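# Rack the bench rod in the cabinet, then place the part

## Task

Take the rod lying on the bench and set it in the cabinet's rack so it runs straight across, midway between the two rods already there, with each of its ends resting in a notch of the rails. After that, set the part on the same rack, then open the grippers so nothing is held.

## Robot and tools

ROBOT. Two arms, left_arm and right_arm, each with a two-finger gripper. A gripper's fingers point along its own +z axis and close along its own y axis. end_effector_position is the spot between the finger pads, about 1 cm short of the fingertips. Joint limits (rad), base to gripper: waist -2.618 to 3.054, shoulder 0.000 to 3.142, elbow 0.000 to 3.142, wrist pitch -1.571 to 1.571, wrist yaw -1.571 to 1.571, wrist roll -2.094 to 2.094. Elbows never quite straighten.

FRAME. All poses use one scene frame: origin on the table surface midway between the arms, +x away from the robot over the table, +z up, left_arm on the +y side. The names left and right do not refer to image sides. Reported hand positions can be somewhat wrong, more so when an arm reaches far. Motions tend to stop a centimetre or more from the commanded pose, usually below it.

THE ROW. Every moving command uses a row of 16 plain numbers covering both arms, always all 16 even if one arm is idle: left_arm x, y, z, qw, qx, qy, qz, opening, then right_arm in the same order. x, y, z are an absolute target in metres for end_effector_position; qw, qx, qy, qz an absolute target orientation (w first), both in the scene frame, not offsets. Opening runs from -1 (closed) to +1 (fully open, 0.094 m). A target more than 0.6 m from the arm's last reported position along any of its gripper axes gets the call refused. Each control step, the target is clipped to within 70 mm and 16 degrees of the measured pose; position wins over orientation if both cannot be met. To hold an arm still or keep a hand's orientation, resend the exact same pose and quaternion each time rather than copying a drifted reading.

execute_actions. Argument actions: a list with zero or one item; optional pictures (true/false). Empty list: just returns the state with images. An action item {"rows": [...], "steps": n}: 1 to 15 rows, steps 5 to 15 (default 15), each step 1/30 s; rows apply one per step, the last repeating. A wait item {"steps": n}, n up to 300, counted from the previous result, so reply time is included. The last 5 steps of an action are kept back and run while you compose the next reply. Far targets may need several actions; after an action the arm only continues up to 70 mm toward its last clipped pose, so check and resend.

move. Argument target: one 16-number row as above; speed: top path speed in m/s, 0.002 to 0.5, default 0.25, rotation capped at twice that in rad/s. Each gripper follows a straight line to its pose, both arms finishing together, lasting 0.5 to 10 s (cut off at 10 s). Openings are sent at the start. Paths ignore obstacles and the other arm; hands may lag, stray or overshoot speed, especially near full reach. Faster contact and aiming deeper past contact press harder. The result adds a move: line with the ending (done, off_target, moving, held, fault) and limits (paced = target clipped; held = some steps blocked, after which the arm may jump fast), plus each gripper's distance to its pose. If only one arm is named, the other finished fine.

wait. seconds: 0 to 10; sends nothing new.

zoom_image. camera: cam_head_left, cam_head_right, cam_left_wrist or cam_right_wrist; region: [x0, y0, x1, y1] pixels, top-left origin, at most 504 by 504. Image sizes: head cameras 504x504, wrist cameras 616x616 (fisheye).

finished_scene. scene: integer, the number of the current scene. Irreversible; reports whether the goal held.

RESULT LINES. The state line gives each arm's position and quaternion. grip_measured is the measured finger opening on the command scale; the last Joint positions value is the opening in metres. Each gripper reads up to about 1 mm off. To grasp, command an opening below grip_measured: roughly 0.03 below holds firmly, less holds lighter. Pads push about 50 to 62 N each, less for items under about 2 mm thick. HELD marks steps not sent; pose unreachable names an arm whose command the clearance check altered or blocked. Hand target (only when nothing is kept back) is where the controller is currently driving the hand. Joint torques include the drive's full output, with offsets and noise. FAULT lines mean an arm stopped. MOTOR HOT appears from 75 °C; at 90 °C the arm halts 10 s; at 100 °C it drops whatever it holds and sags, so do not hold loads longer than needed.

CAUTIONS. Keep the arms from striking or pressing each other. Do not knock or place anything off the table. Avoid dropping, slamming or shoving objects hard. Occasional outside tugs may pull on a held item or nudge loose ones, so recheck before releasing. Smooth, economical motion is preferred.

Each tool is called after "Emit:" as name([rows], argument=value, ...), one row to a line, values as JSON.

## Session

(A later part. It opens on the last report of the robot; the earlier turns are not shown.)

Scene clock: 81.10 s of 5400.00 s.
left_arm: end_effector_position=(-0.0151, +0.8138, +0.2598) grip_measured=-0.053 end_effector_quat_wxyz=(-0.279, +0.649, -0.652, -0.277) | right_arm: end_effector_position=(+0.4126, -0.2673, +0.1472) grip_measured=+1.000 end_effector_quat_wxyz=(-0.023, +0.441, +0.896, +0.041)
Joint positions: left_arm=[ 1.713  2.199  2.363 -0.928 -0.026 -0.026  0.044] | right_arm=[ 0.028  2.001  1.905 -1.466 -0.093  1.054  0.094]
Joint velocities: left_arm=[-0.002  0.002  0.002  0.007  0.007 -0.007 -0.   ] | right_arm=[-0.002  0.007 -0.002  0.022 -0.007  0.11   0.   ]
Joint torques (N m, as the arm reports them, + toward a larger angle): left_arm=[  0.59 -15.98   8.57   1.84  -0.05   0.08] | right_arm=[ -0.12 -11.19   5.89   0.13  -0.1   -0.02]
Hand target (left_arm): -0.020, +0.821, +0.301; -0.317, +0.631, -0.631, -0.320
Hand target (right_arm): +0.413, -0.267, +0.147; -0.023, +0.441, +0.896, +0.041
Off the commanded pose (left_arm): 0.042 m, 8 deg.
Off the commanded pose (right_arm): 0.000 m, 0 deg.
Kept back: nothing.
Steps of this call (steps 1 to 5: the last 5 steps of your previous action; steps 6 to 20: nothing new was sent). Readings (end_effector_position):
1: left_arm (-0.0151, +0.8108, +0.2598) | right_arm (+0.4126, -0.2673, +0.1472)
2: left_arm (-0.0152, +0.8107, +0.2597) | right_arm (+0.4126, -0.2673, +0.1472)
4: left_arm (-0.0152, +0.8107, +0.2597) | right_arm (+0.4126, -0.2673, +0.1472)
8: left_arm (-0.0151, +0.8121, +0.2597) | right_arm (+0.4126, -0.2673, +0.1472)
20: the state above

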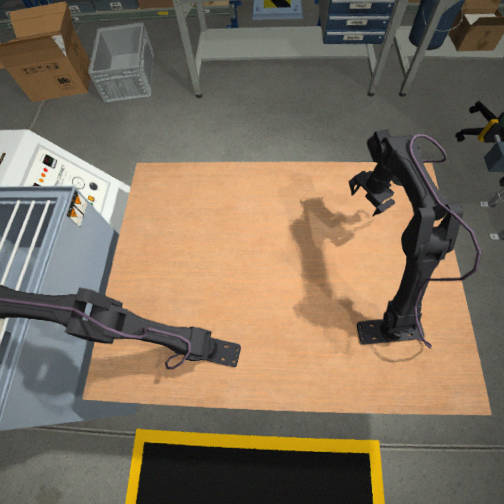

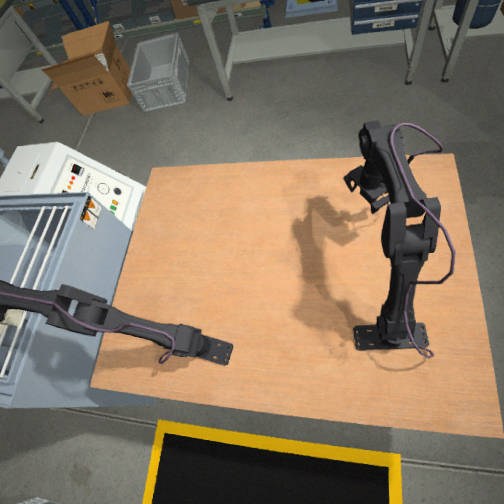

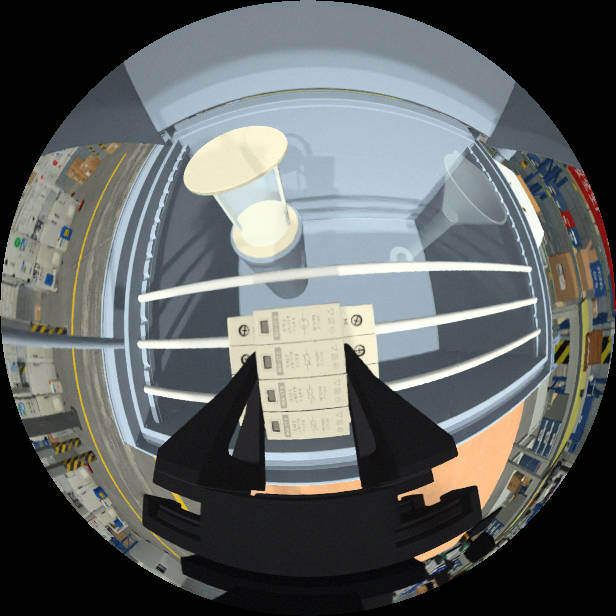

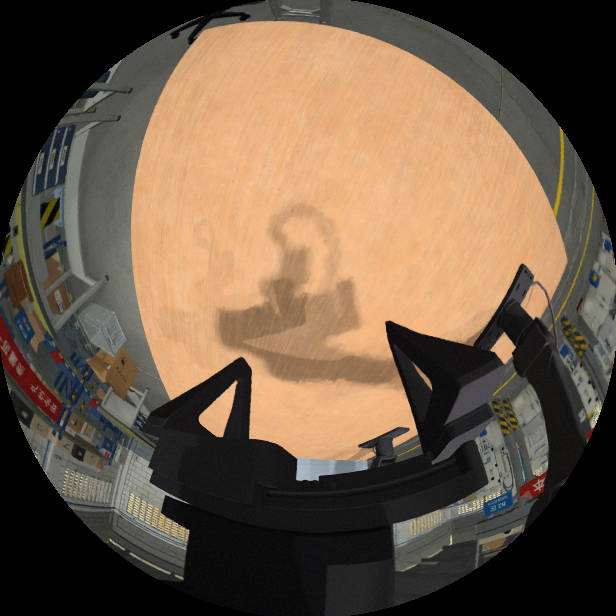

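Touching. Unload, release, retreat.

Emit:
move(target=[-0.016,0.815,0.266,0.283,-0.648,0.648,0.283,-0.1,0.4126,-0.2673,0.1472,-0.023,0.441,0.896,0.041,1], speed=0.01)

Emit:
move(target=[-0.016,0.815,0.266,0.283,-0.648,0.648,0.283,0.5,0.4126,-0.2673,0.1472,-0.023,0.441,0.896,0.041,1], speed=0.01)

Emit:
move(target=[-0.016,0.74,0.33,0.283,-0.648,0.648,0.283,0.5,0.4126,-0.2673,0.1472,-0.023,0.441,0.896,0.041,1], speed=0.08)

Emit:
zoom_image(camera="cam_left_wrist", region=[130, 180, 330, 380])

Scene clock: 82.43 s of 5400.00 s.
left_arm: end_effector_position=(-0.0151, +0.8135, +0.2590) grip_measured=-0.053 end_effector_quat_wxyz=(-0.278, +0.649, -0.652, -0.276) | right_arm: end_effector_position=(+0.4126, -0.2673, +0.1472) grip_measured=+1.000 end_effector_quat_wxyz=(-0.023, +0.441, +0.896, +0.041)
Joint positions: left_arm=[ 1.713  2.199  2.363 -0.93  -0.026 -0.026  0.044] | right_arm=[ 0.028  2.001  1.905 -1.466 -0.093  1.054  0.094]
Joint velocities: left_arm=[ 0.007  0.002 -0.017  0.051  0.022 -0.095  0.001] | right_arm=[-0.027  0.002  0.007 -0.022  0.022 -0.037  0.   ]
Joint torques (N m, as the arm reports them, + toward a larger angle): left_arm=[  0.04 -12.7    9.1    1.23  -0.04  -0.01] | right_arm=[ -0.2  -11.47   6.05   0.14  -0.11  -0.03]
Hand target (left_arm): -0.016, +0.815, +0.266; -0.283, +0.648, -0.648, -0.283
Hand target (right_arm): +0.413, -0.267, +0.147; -0.023, +0.441, +0.896, +0.041
Off the commanded pose (left_arm): 0.007 m, 1 deg.
Off the commanded pose (right_arm): 0.000 m, 0 deg.
Kept back: nothing.
move: done

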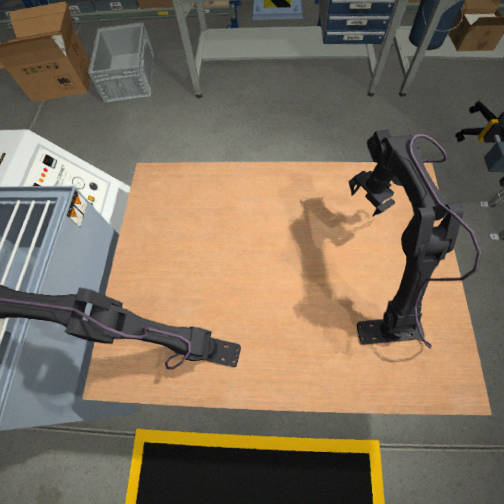

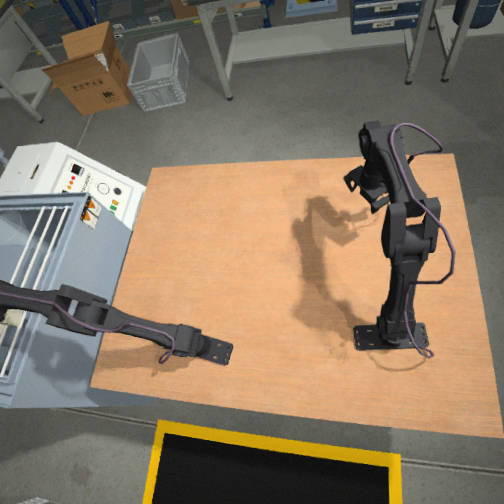

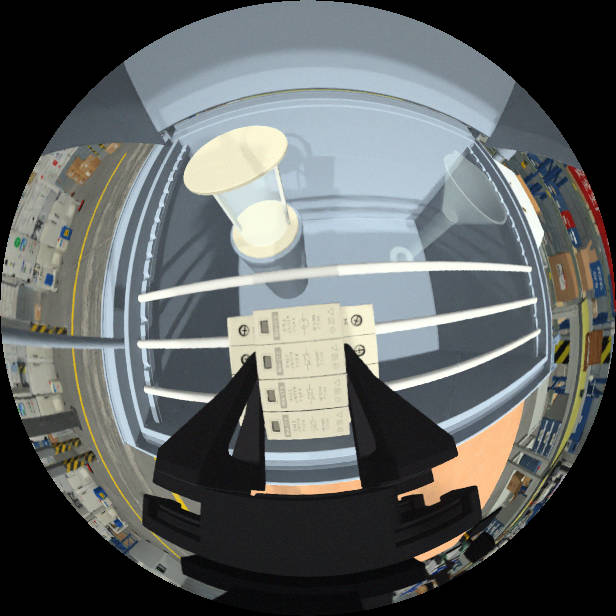

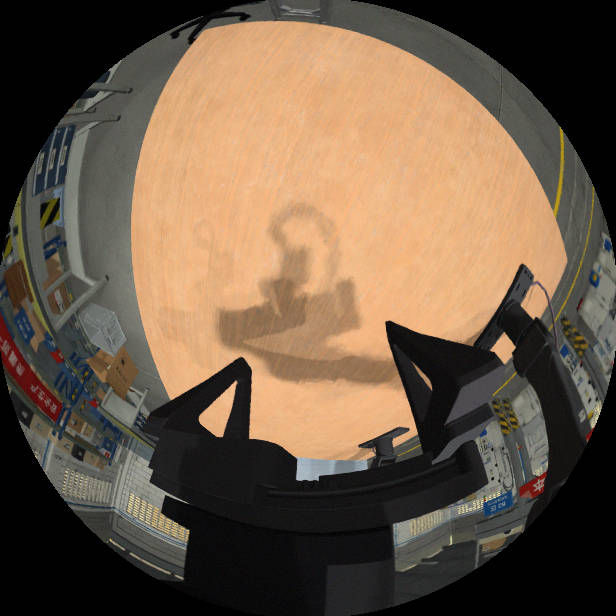

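Scene clock: 83.63 s of 5400.00 s.
left_arm: end_effector_position=(-0.0151, +0.8135, +0.2590) grip_measured=+0.498 end_effector_quat_wxyz=(-0.278, +0.649, -0.652, -0.276) | right_arm: end_effector_position=(+0.4126, -0.2673, +0.1472) grip_measured=+1.000 end_effector_quat_wxyz=(-0.023, +0.441, +0.896, +0.041)
Joint positions: left_arm=[ 1.713  2.199  2.363 -0.93  -0.026 -0.026  0.07 ] | right_arm=[ 0.028  2.001  1.905 -1.466 -0.093  1.054  0.094]
Joint velocities: left_arm=[ 0.007 -0.007  0.002 -0.066 -0.037 -0.007  0.001] | right_arm=[ 0.027  0.012  0.002 -0.037 -0.022  0.037  0.   ]
Joint torques (N m, as the arm reports them, + toward a larger angle): left_arm=[  0.06 -12.65   9.13   1.23  -0.04  -0.02] | right_arm=[ -0.19 -11.28   6.04   0.14  -0.14  -0.02]
Hand target (left_arm): -0.016, +0.815, +0.266; -0.283, +0.648, -0.648, -0.283
Hand target (right_arm): +0.413, -0.267, +0.147; -0.023, +0.441, +0.896, +0.041
Off the commanded pose (left_arm): 0.007 m, 1 deg.
Off the commanded pose (right_arm): 0.000 m, 0 deg.
Kept back: nothing.
move: done

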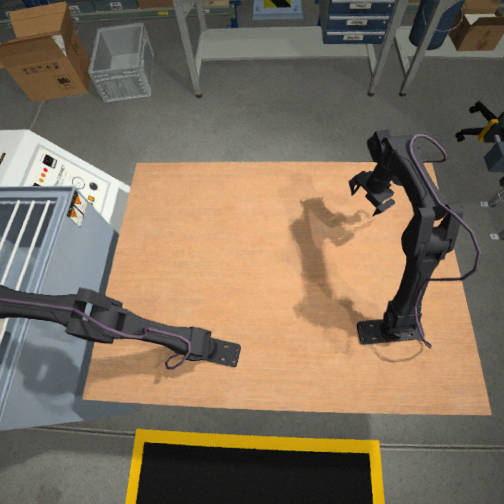

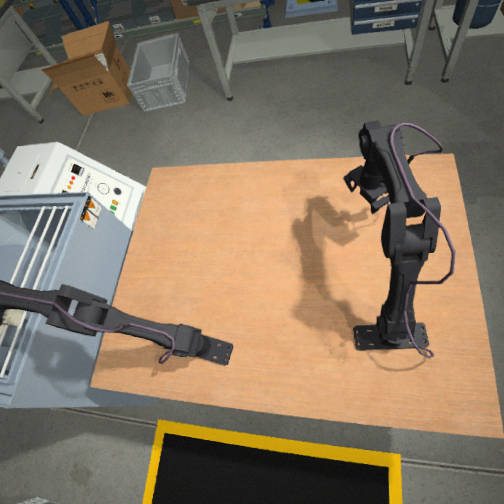

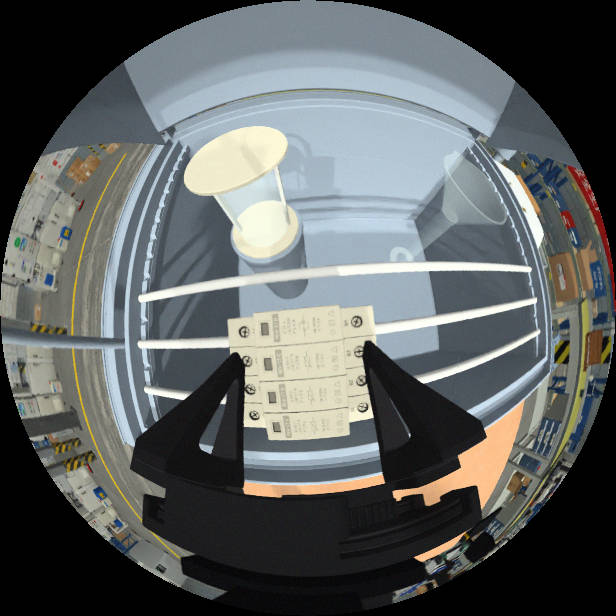

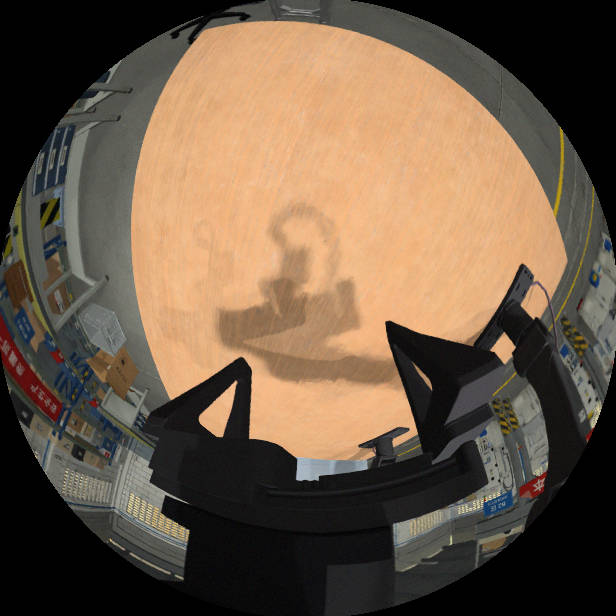

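Scene clock: 85.37 s of 5400.00 s.
left_arm: end_effector_position=(-0.0190, +0.7470, +0.3260) grip_measured=+0.498 end_effector_quat_wxyz=(-0.285, +0.646, -0.648, -0.285) | right_arm: end_effector_position=(+0.4126, -0.2673, +0.1472) grip_measured=+1.000 end_effector_quat_wxyz=(-0.023, +0.441, +0.896, +0.041)
Joint positions: left_arm=[ 1.713  1.964  2.271 -1.049 -0.032 -0.026  0.07 ] | right_arm=[ 0.028  2.001  1.905 -1.466 -0.093  1.054  0.094]
Joint velocities: left_arm=[-0.012  0.002  0.007 -0.007 -0.037 -0.022 -0.001] | right_arm=[-0.007  0.002 -0.012  0.007  0.037  0.051  0.   ]
Joint torques (N m, as the arm reports them, + toward a larger angle): left_arm=[ -0.68 -11.93   6.83   1.1   -0.06  -0.1 ] | right_arm=[ -0.31 -11.32   5.91   0.17  -0.08   0.01]
Hand target (left_arm): -0.015, +0.739, +0.329; -0.283, +0.648, -0.648, -0.283
Hand target (right_arm): +0.413, -0.267, +0.147; -0.023, +0.441, +0.896, +0.041
Off the commanded pose (left_arm): 0.009 m, 0 deg.
Off the commanded pose (right_arm): 0.000 m, 0 deg.
Kept back: nothing.
move: done

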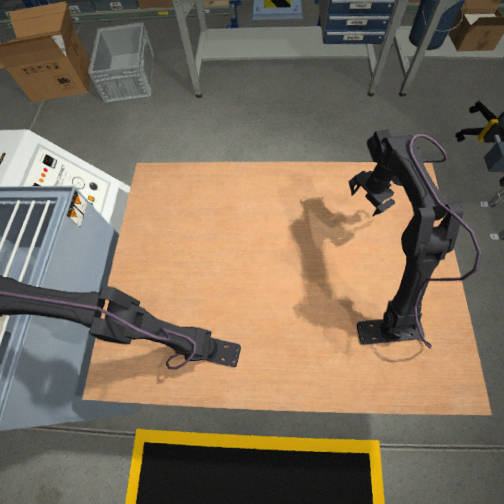

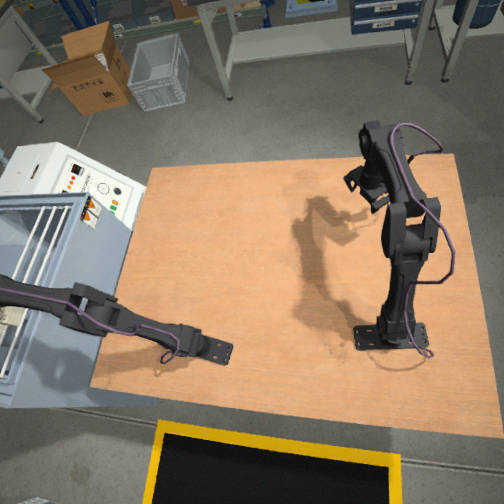

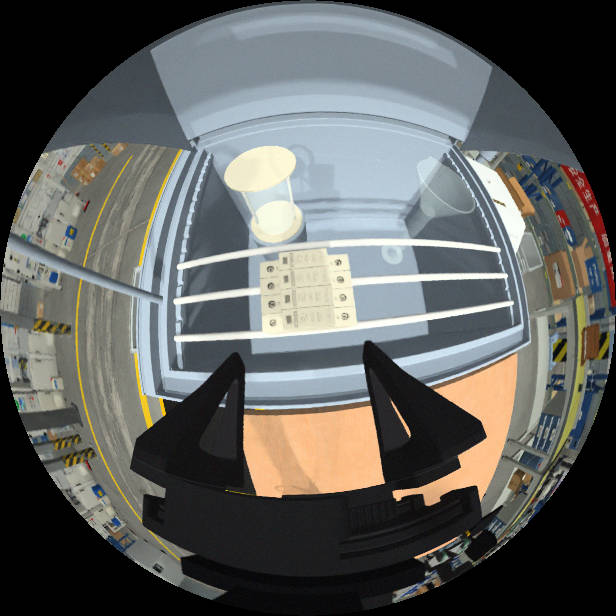

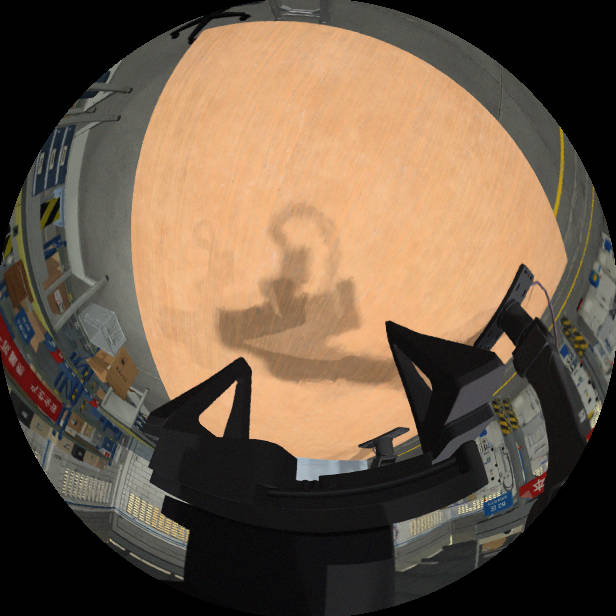

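Region (130, 180, 330, 380) of cam_left_wrist's 616x616 image, scaled by 2.520, with more detail than that image has.

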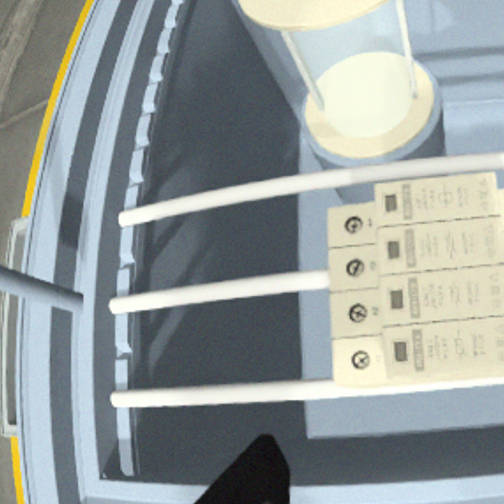

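Emit:
move(target=[-0.016,0.815,0.262,0.283,-0.648,0.648,0.283,0.5,0.4126,-0.2673,0.1472,-0.023,0.441,0.896,0.041,1], speed=0.05)

Emit:
move(target=[-0.016,0.815,0.262,0.283,-0.648,0.648,0.283,-0.1,0.4126,-0.2673,0.1472,-0.023,0.441,0.896,0.041,1], speed=0.01)

Scene clock: 87.77 s of 5400.00 s.
left_arm: end_effector_position=(-0.0164, +0.8098, +0.2580) grip_measured=+0.498 end_effector_quat_wxyz=(-0.275, +0.650, -0.652, -0.277) | right_arm: end_effector_position=(+0.4126, -0.2673, +0.1472) grip_measured=+1.000 end_effector_quat_wxyz=(-0.023, +0.441, +0.896, +0.041)
Joint positions: left_arm=[ 1.713  2.178  2.327 -0.919 -0.032 -0.026  0.07 ] | right_arm=[ 0.028  2.001  1.905 -1.466 -0.093  1.054  0.094]
Joint velocities: left_arm=[ 0.017 -0.012 -0.012  0.007 -0.037 -0.066  0.   ] | right_arm=[-0.017  0.017 -0.002  0.081  0.095 -0.051  0.   ]
Joint torques (N m, as the arm reports them, + toward a larger angle): left_arm=[  0.2  -11.33  10.06   1.3    0.02  -0.02] | right_arm=[ -0.18 -11.31   5.77   0.13  -0.06  -0.01]
Hand target (left_arm): -0.017, +0.815, +0.263; -0.283, +0.648, -0.648, -0.283
Hand target (right_arm): +0.413, -0.267, +0.147; -0.023, +0.441, +0.896, +0.041
Off the commanded pose (left_arm): 0.007 m, 1 deg.
Off the commanded pose (right_arm): 0.000 m, 0 deg.
Kept back: nothing.
move: done

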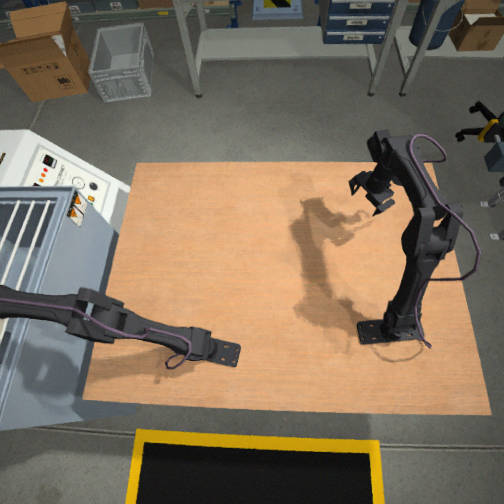

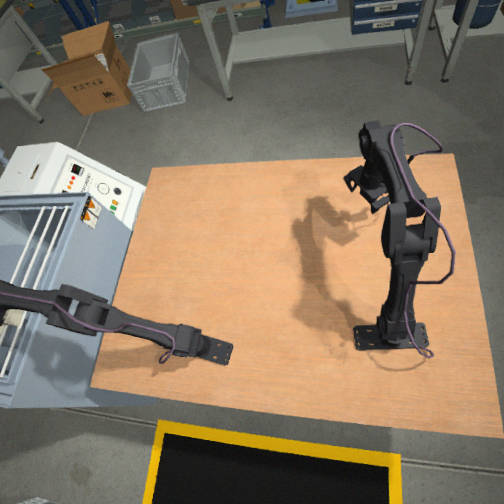

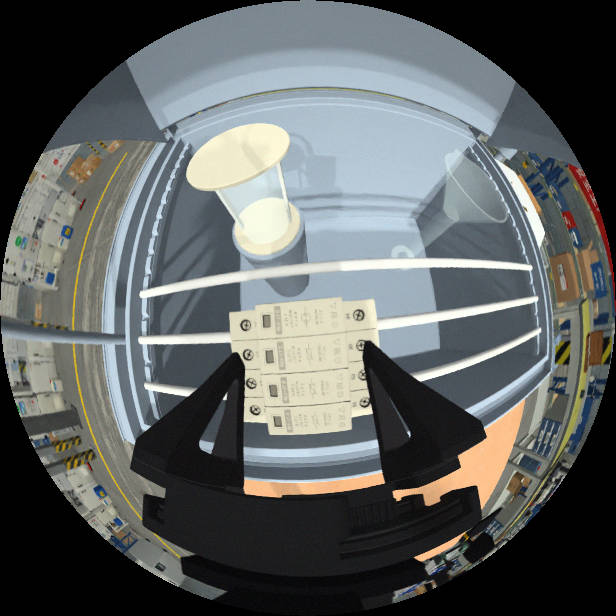

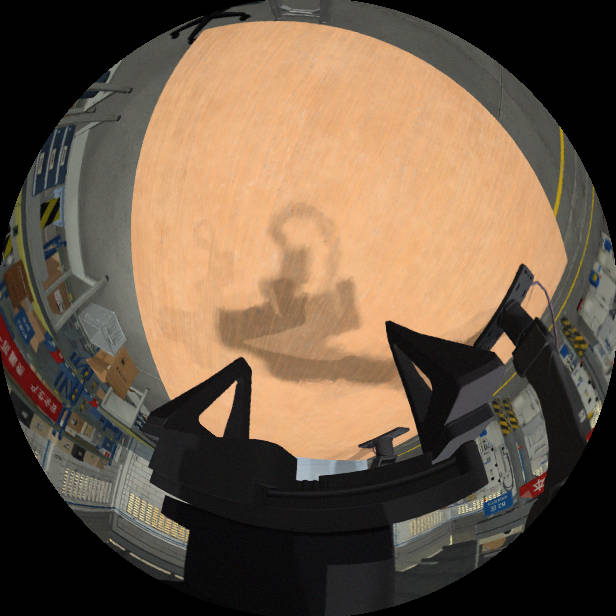

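Scene clock: 89.13 s of 5400.00 s.
left_arm: end_effector_position=(-0.0160, +0.8098, +0.2581) grip_measured=-0.056 end_effector_quat_wxyz=(-0.276, +0.650, -0.652, -0.276) | right_arm: end_effector_position=(+0.4126, -0.2673, +0.1472) grip_measured=+1.000 end_effector_quat_wxyz=(-0.023, +0.441, +0.896, +0.041)
Joint positions: left_arm=[ 1.713  2.178  2.327 -0.919 -0.03  -0.026  0.044] | right_arm=[ 0.028  2.001  1.905 -1.466 -0.093  1.054  0.094]
Joint velocities: left_arm=[-0.007 -0.007 -0.007 -0.022  0.022 -0.007  0.001] | right_arm=[ 0.002 -0.007 -0.002  0.007 -0.051  0.022  0.   ]
Joint torques (N m, as the arm reports them, + toward a larger angle): left_arm=[  0.07 -11.77   9.14   1.33   0.    -0.02] | right_arm=[ -0.2  -11.35   5.91   0.18  -0.1   -0.04]
Hand target (left_arm): -0.016, +0.815, +0.262; -0.283, +0.648, -0.648, -0.283
Hand target (right_arm): +0.413, -0.267, +0.147; -0.023, +0.441, +0.896, +0.041
Off the commanded pose (left_arm): 0.006 m, 1 deg.
Off the commanded pose (right_arm): 0.000 m, 0 deg.
Kept back: nothing.
move: done

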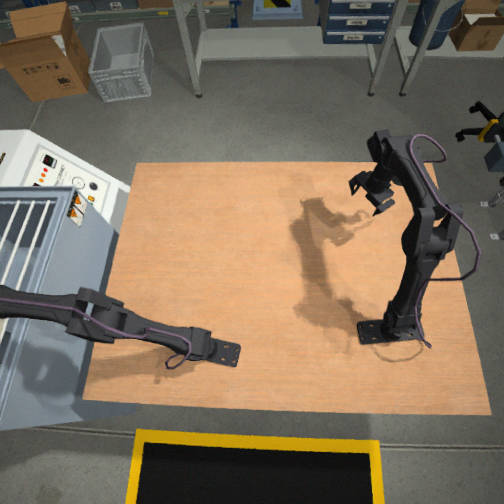

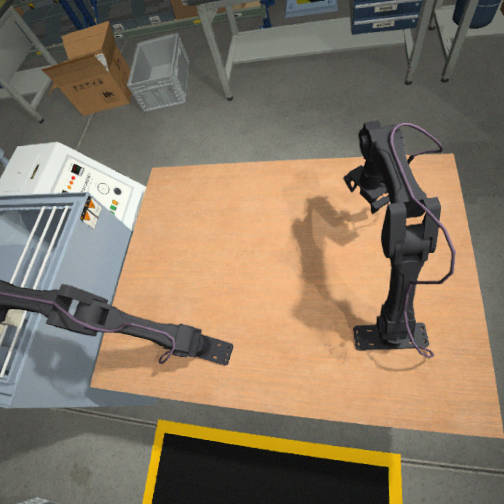

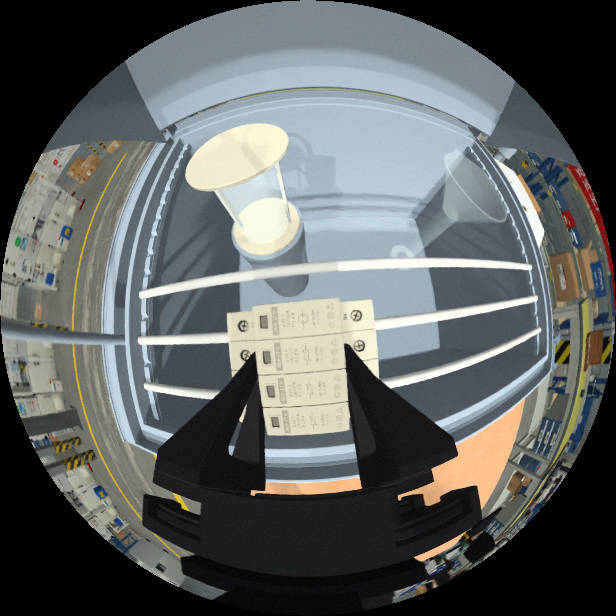

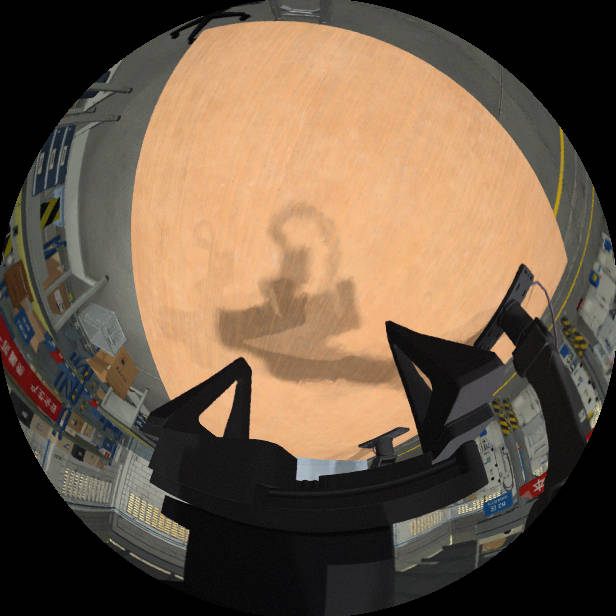

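Emit:
move(target=[-0.016,0.811,0.31,0.315,-0.633,0.633,0.315,-0.1,0.4126,-0.2673,0.1472,-0.023,0.441,0.896,0.041,1], speed=0.03)

Scene clock: 91.63 s of 5400.00 s.
left_arm: end_effector_position=(-0.0161, +0.8073, +0.2598) grip_measured=-0.056 end_effector_quat_wxyz=(-0.274, +0.650, -0.653, -0.275) | right_arm: end_effector_position=(+0.4126, -0.2673, +0.1472) grip_measured=+1.000 end_effector_quat_wxyz=(-0.023, +0.441, +0.896, +0.041)
Joint positions: left_arm=[ 1.713  2.172  2.327 -0.928 -0.03  -0.026  0.044] | right_arm=[ 0.028  2.001  1.905 -1.466 -0.093  1.054  0.094]
Joint velocities: left_arm=[ 0.007 -0.002 -0.027 -0.081  0.022 -0.022 -0.001] | right_arm=[-0.012 -0.012 -0.007 -0.037  0.007  0.037  0.   ]
Joint torques (N m, as the arm reports them, + toward a larger angle): left_arm=[ -0.11 -16.77  10.87   1.56  -0.05   0.02] | right_arm=[ -0.18 -11.25   5.92   0.16  -0.05  -0.01]
Hand target (left_arm): -0.016, +0.807, +0.310; -0.314, +0.633, -0.633, -0.316
Hand target (right_arm): +0.413, -0.267, +0.147; -0.023, +0.441, +0.896, +0.041
Off the commanded pose (left_arm): 0.050 m, 7 deg.
Off the commanded pose (right_arm): 0.000 m, 0 deg.
Kept back: nothing.
move: off_target (left_arm)

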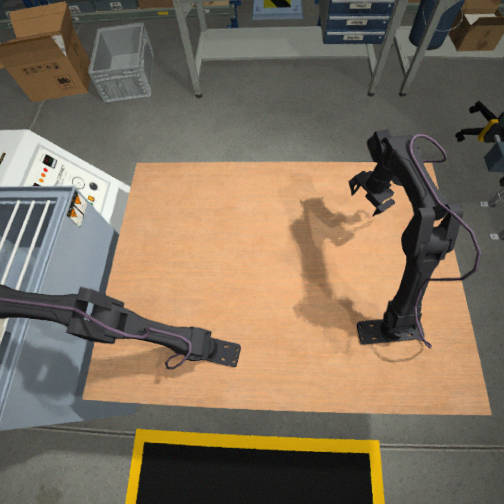

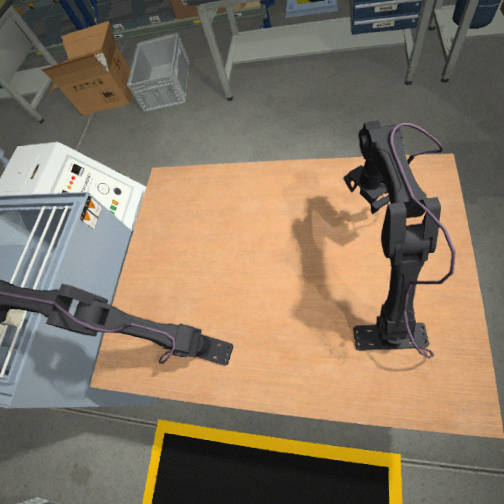

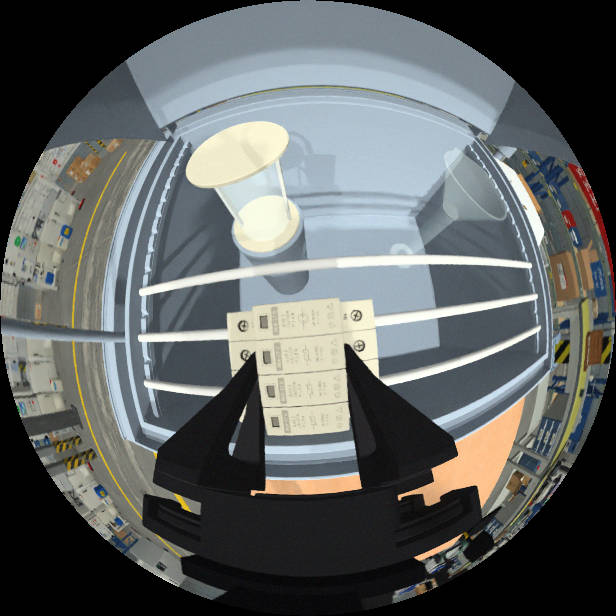

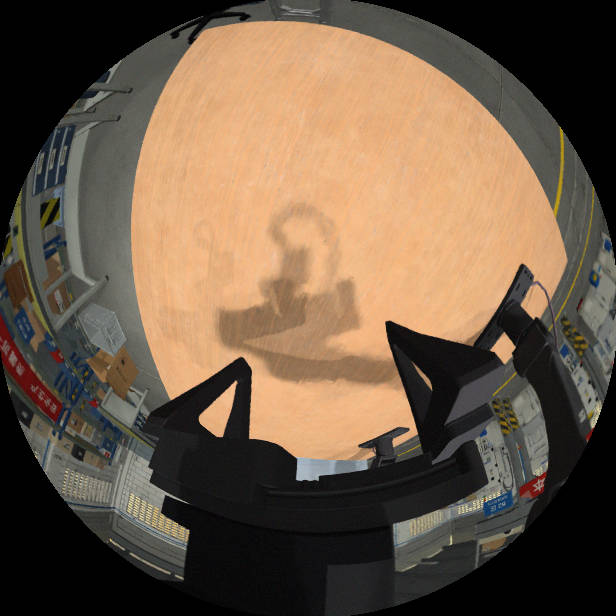

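Emit:
execute_actions([
  {"rows":[[-0.016,0.809,0.31,0.315,-0.633,0.633,0.315,-0.1,0.4126,-0.2673,0.1472,-0.023,0.441,0.896,0.041,1],[-0.016,0.807,0.31,0.315,-0.633,0.633,0.315,-0.1,0.4126,-0.2673,0.1472,-0.023,0.441,0.896,0.041,1],[-0.016,0.805,0.31,0.315,-0.633,0.633,0.315,-0.1,0.4126,-0.2673,0.1472,-0.023,0.441,0.896,0.041,1]]},
])

Emit:
execute_actions([
  {"steps":20},
])

Scene clock: 92.13 s of 5400.00 s.
left_arm: end_effector_position=(-0.0165, +0.7980, +0.2624) grip_measured=-0.056 end_effector_quat_wxyz=(-0.271, +0.652, -0.654, -0.271) | right_arm: end_effector_position=(+0.4126, -0.2673, +0.1472) grip_measured=+1.000 end_effector_quat_wxyz=(-0.023, +0.441, +0.896, +0.041)
Joint positions: left_arm=[ 1.713  2.138  2.292 -0.938 -0.03  -0.026  0.044] | right_arm=[ 0.028  2.001  1.905 -1.466 -0.093  1.054  0.094]
Joint velocities: left_arm=[ 0.007 -0.017 -0.012  0.007 -0.022  0.037 -0.001] | right_arm=[-0.002 -0.012 -0.007 -0.022  0.007 -0.007  0.   ]
Joint torques (N m, as the arm reports them, + toward a larger angle): left_arm=[ -0.12 -16.59   9.18   1.74  -0.05   0.01] | right_arm=[ -0.05 -11.16   6.03   0.16  -0.11   0.  ]
Steps of this call (steps 1 to 5: nothing new was sent; steps 6 to 15: the first 10 steps of this action). Readings (end_effector_position):
6: left_arm (-0.0161, +0.8070, +0.2603) | right_arm (+0.4126, -0.2673, +0.1472)
7: left_arm (-0.0161, +0.8065, +0.2600) | right_arm (+0.4126, -0.2673, +0.1472)
9: left_arm (-0.0163, +0.8035, +0.2602) | right_arm (+0.4126, -0.2673, +0.1472)
13: left_arm (-0.0165, +0.7985, +0.2615) | right_arm (+0.4126, -0.2673, +0.1472)
15: the state above

Scene clock: 92.80 s of 5400.00 s.
left_arm: end_effector_position=(-0.0165, +0.7977, +0.2615) grip_measured=-0.056 end_effector_quat_wxyz=(-0.270, +0.652, -0.655, -0.271) | right_arm: end_effector_position=(+0.4126, -0.2673, +0.1472) grip_measured=+1.000 end_effector_quat_wxyz=(-0.023, +0.441, +0.896, +0.041)
Joint positions: left_arm=[ 1.713  2.137  2.288 -0.938 -0.03  -0.026  0.044] | right_arm=[ 0.028  2.001  1.905 -1.466 -0.093  1.054  0.094]
Joint velocities: left_arm=[ 0.012  0.012  0.007  0.037  0.022 -0.037  0.001] | right_arm=[ 0.002 -0.002  0.012  0.051 -0.066  0.007  0.   ]
Joint torques (N m, as the arm reports them, + toward a larger angle): left_arm=[ -0.12 -16.64   9.34   1.72  -0.06   0.  ] | right_arm=[ -0.22 -11.16   5.96   0.04  -0.12  -0.02]
Hand target (left_arm): -0.016, +0.801, +0.310; -0.314, +0.633, -0.633, -0.315
Hand target (right_arm): +0.413, -0.267, +0.147; -0.023, +0.441, +0.896, +0.041
Off the commanded pose (left_arm): 0.049 m, 8 deg.
Off the commanded pose (right_arm): 0.000 m, 0 deg.
Kept back: nothing.
Steps of this call (steps 1 to 5: the last 5 steps of your previous action; steps 6 to 20: nothing new was sent). Readings (end_effector_position):
1: left_arm (-0.0165, +0.7980, +0.2626) | right_arm (+0.4126, -0.2673, +0.1472)
2: left_arm (-0.0165, +0.7979, +0.2628) | right_arm (+0.4126, -0.2673, +0.1472)
4: left_arm (-0.0165, +0.7978, +0.2625) | right_arm (+0.4126, -0.2673, +0.1472)
8: left_arm (-0.0165, +0.7977, +0.2615) | right_arm (+0.4126, -0.2673, +0.1472)
20: the state above

Emit:
move(target=[-0.016,0.802,0.266,0.283,-0.648,0.648,0.283,-0.1,0.4126,-0.2673,0.1472,-0.023,0.441,0.896,0.041,1], speed=0.02)

Emit:
move(target=[-0.016,0.802,0.266,0.283,-0.648,0.648,0.283,0.5,0.4126,-0.2673,0.1472,-0.023,0.441,0.896,0.041,1], speed=0.02)

Emit:
move(target=[-0.016,0.73,0.33,0.283,-0.648,0.648,0.283,0.5,0.4126,-0.2673,0.1472,-0.023,0.441,0.896,0.041,1], speed=0.1)

Emit:
zoom_image(camera="cam_left_wrist", region=[130, 180, 330, 380])

Emit:
zoom_image(camera="cam_head_left", region=[0, 170, 80, 250])

Scene clock: 94.33 s of 5400.00 s.
left_arm: end_effector_position=(-0.0166, +0.7965, +0.2578) grip_measured=-0.056 end_effector_quat_wxyz=(-0.268, +0.653, -0.655, -0.269) | right_arm: end_effector_position=(+0.4126, -0.2673, +0.1472) grip_measured=+1.000 end_effector_quat_wxyz=(-0.023, +0.441, +0.896, +0.041)
Joint positions: left_arm=[ 1.713  2.128  2.261 -0.925 -0.03  -0.026  0.044] | right_arm=[ 0.028  2.001  1.905 -1.466 -0.093  1.054  0.094]
Joint velocities: left_arm=[ 0.002  0.007 -0.012  0.051 -0.022 -0.037 -0.002] | right_arm=[ 0.027  0.002 -0.017  0.051 -0.037 -0.022  0.   ]
Joint torques (N m, as the arm reports them, + toward a larger angle): left_arm=[ -0.06 -12.97   6.78   1.55  -0.01  -0.02] | right_arm=[ -0.17 -11.32   5.92   0.12  -0.07  -0.05]
Hand target (left_arm): -0.016, +0.802, +0.266; -0.282, +0.648, -0.648, -0.283
Hand target (right_arm): +0.413, -0.267, +0.147; -0.023, +0.441, +0.896, +0.041
Off the commanded pose (left_arm): 0.010 m, 3 deg.
Off the commanded pose (right_arm): 0.000 m, 0 deg.
Kept back: nothing.
move: off_target (left_arm)

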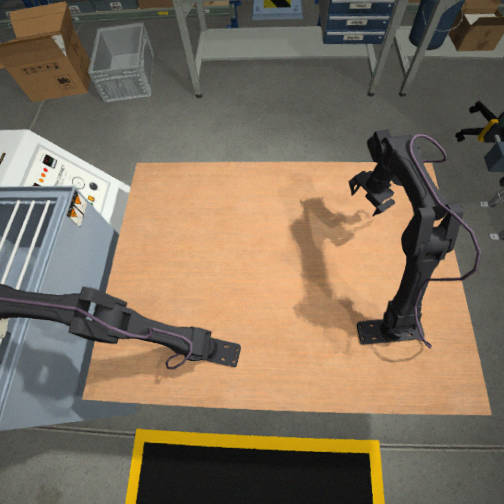

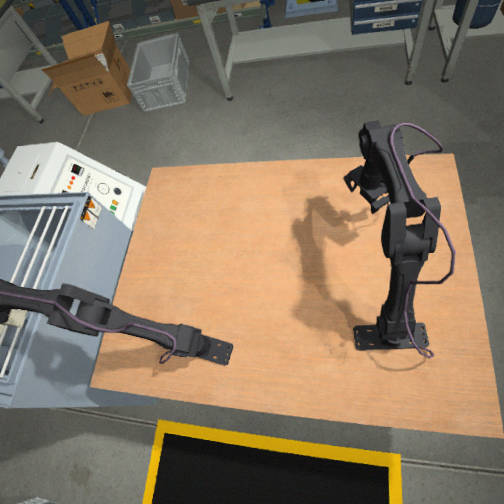

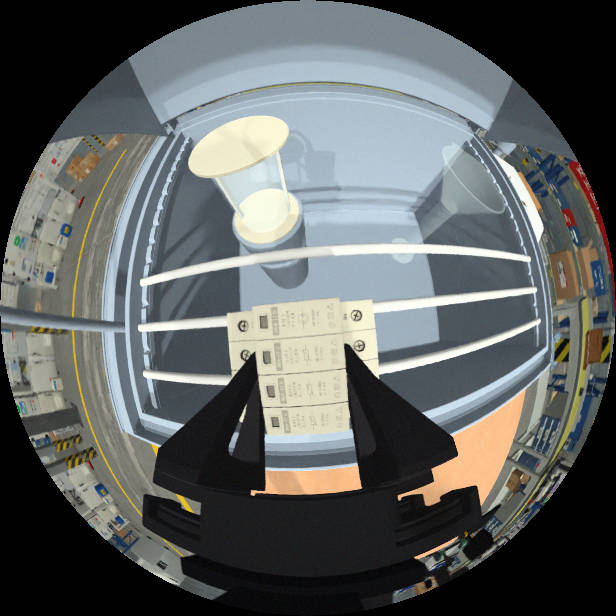

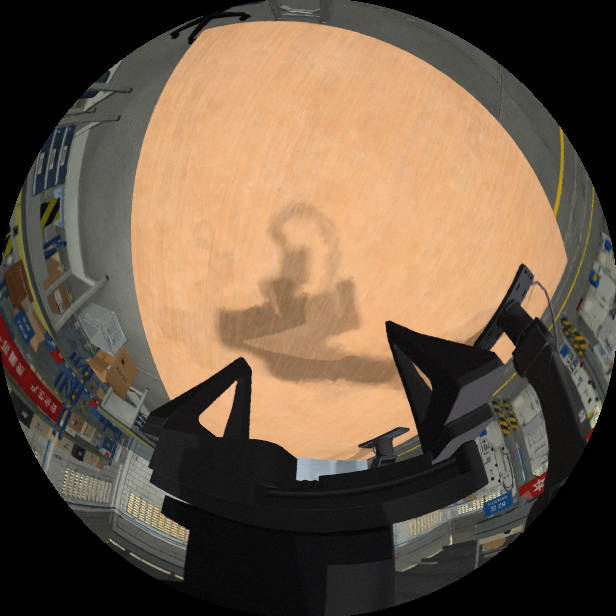

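Scene clock: 95.67 s of 5400.00 s.
left_arm: end_effector_position=(-0.0163, +0.8011, +0.2625) grip_measured=+0.498 end_effector_quat_wxyz=(-0.277, +0.649, -0.652, -0.277) | right_arm: end_effector_position=(+0.4126, -0.2673, +0.1472) grip_measured=+1.000 end_effector_quat_wxyz=(-0.023, +0.441, +0.896, +0.041)
Joint positions: left_arm=[ 1.713  2.128  2.261 -0.898 -0.029 -0.026  0.07 ] | right_arm=[ 0.028  2.001  1.905 -1.466 -0.093  1.054  0.094]
Joint velocities: left_arm=[-0.012 -0.007 -0.012  0.037 -0.066 -0.037 -0.001] | right_arm=[ 0.002 -0.002 -0.002 -0.037 -0.007  0.007  0.   ]
Joint torques (N m, as the arm reports them, + toward a larger angle): left_arm=[ -0.01 -12.97   6.68   1.36  -0.01  -0.01] | right_arm=[ -0.25 -11.29   5.78   0.16  -0.09  -0.03]
Hand target (left_arm): -0.016, +0.802, +0.266; -0.282, +0.648, -0.648, -0.283
Hand target (right_arm): +0.413, -0.267, +0.147; -0.023, +0.441, +0.896, +0.041
Off the commanded pose (left_arm): 0.004 m, 1 deg.
Off the commanded pose (right_arm): 0.000 m, 0 deg.
Kept back: nothing.
move: done

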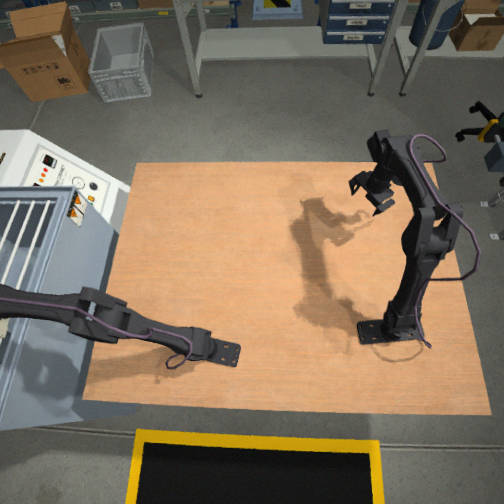

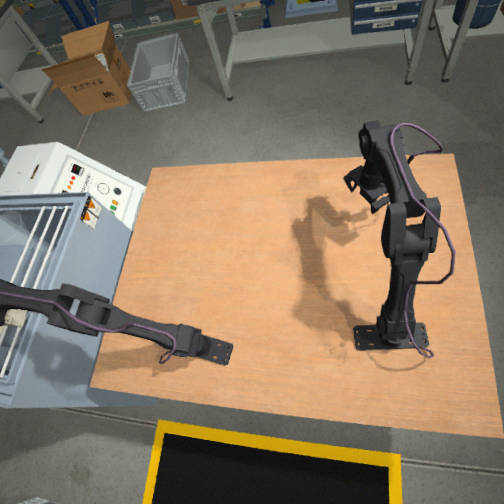

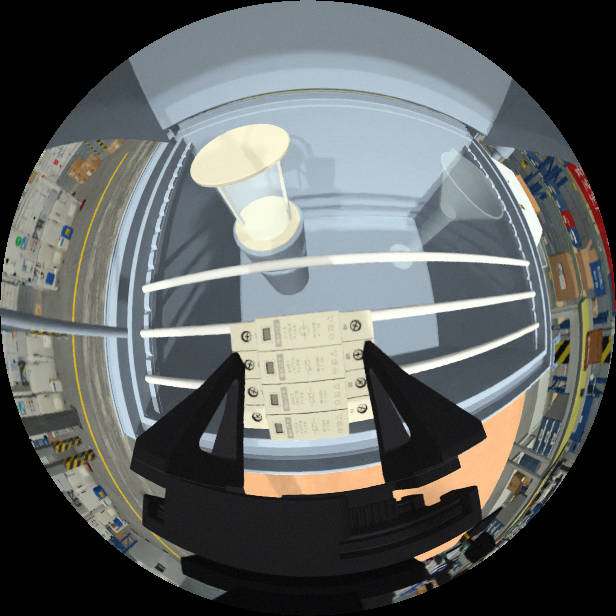

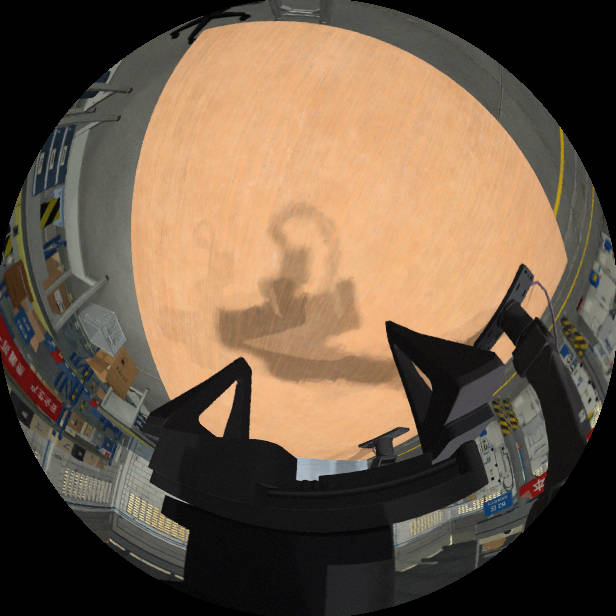

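Scene clock: 97.17 s of 5400.00 s.
left_arm: end_effector_position=(-0.0196, +0.7368, +0.3267) grip_measured=+0.498 end_effector_quat_wxyz=(-0.285, +0.646, -0.648, -0.286) | right_arm: end_effector_position=(+0.4126, -0.2673, +0.1472) grip_measured=+1.000 end_effector_quat_wxyz=(-0.023, +0.441, +0.896, +0.041)
Joint positions: left_arm=[ 1.713  1.911  2.198 -1.028 -0.033 -0.026  0.07 ] | right_arm=[ 0.028  2.001  1.905 -1.466 -0.093  1.054  0.094]
Joint velocities: left_arm=[ 0.007  0.002  0.002 -0.066 -0.007 -0.037  0.   ] | right_arm=[-0.022 -0.007 -0.007  0.007 -0.007 -0.007  0.   ]
Joint torques (N m, as the arm reports them, + toward a larger angle): left_arm=[ -0.8  -11.38   6.86   1.13  -0.05  -0.1 ] | right_arm=[ -0.37 -11.16   6.     0.17  -0.11  -0.04]
Hand target (left_arm): -0.015, +0.730, +0.329; -0.283, +0.648, -0.648, -0.283
Hand target (right_arm): +0.413, -0.267, +0.147; -0.023, +0.441, +0.896, +0.041
Off the commanded pose (left_arm): 0.008 m, 0 deg.
Off the commanded pose (right_arm): 0.000 m, 0 deg.
Kept back: nothing.
move: done

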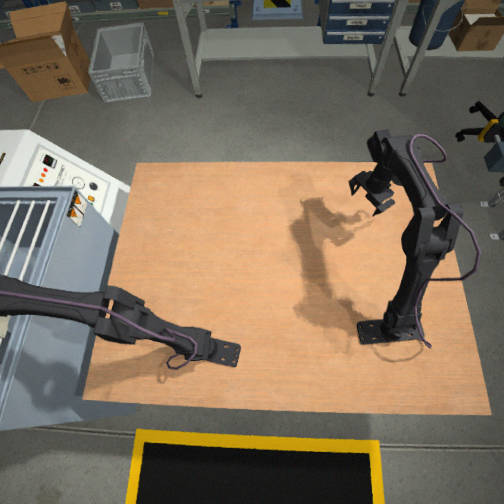

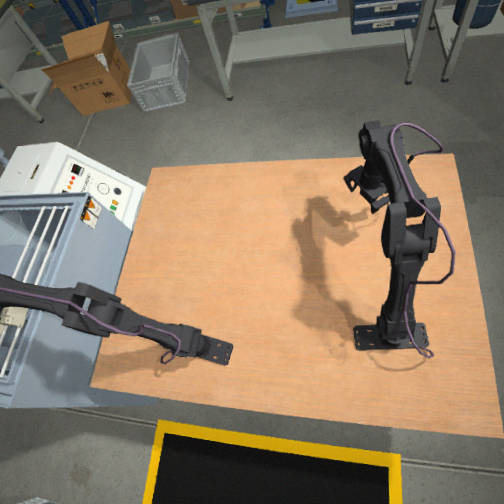

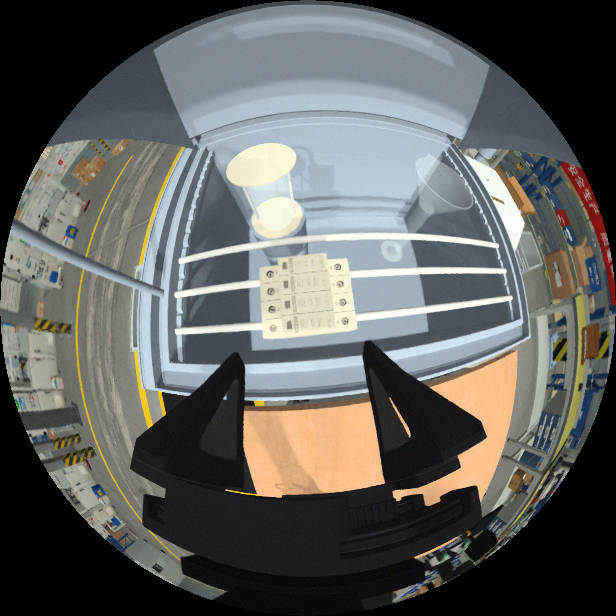

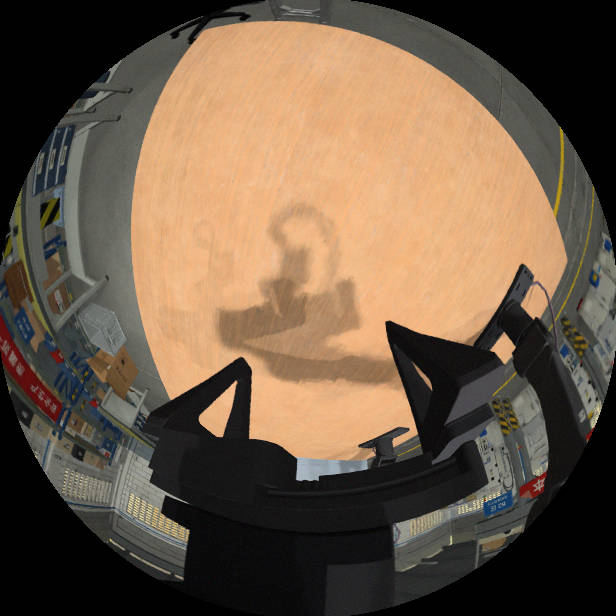

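Region (130, 180, 330, 380) of cam_left_wrist's 616x616 image, scaled by 2.520, with more detail than that image has.

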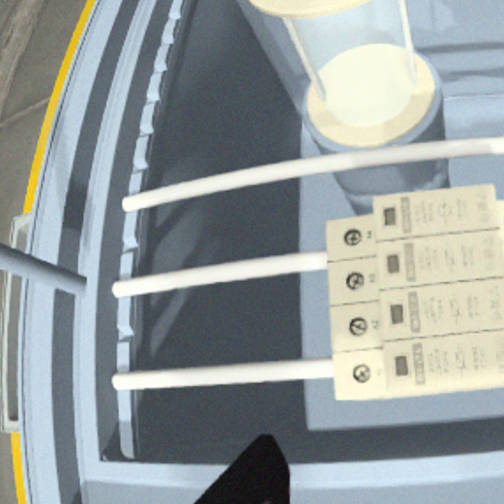

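Region (0, 170, 80, 250) of cam_head_left's 504x504 image, scaled by 6.300, with more detail than that image has.

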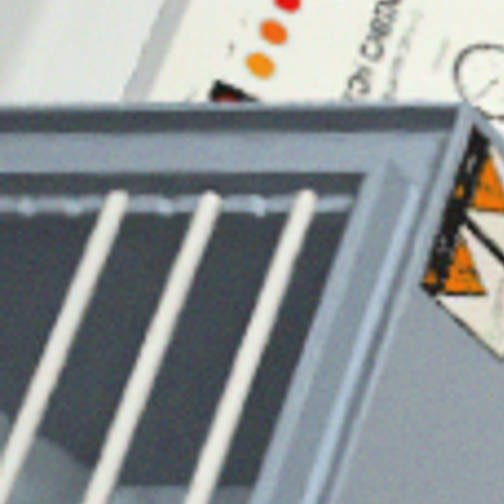

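Emit:
finished_scene(scene=1)

The scene is finished: the task was done.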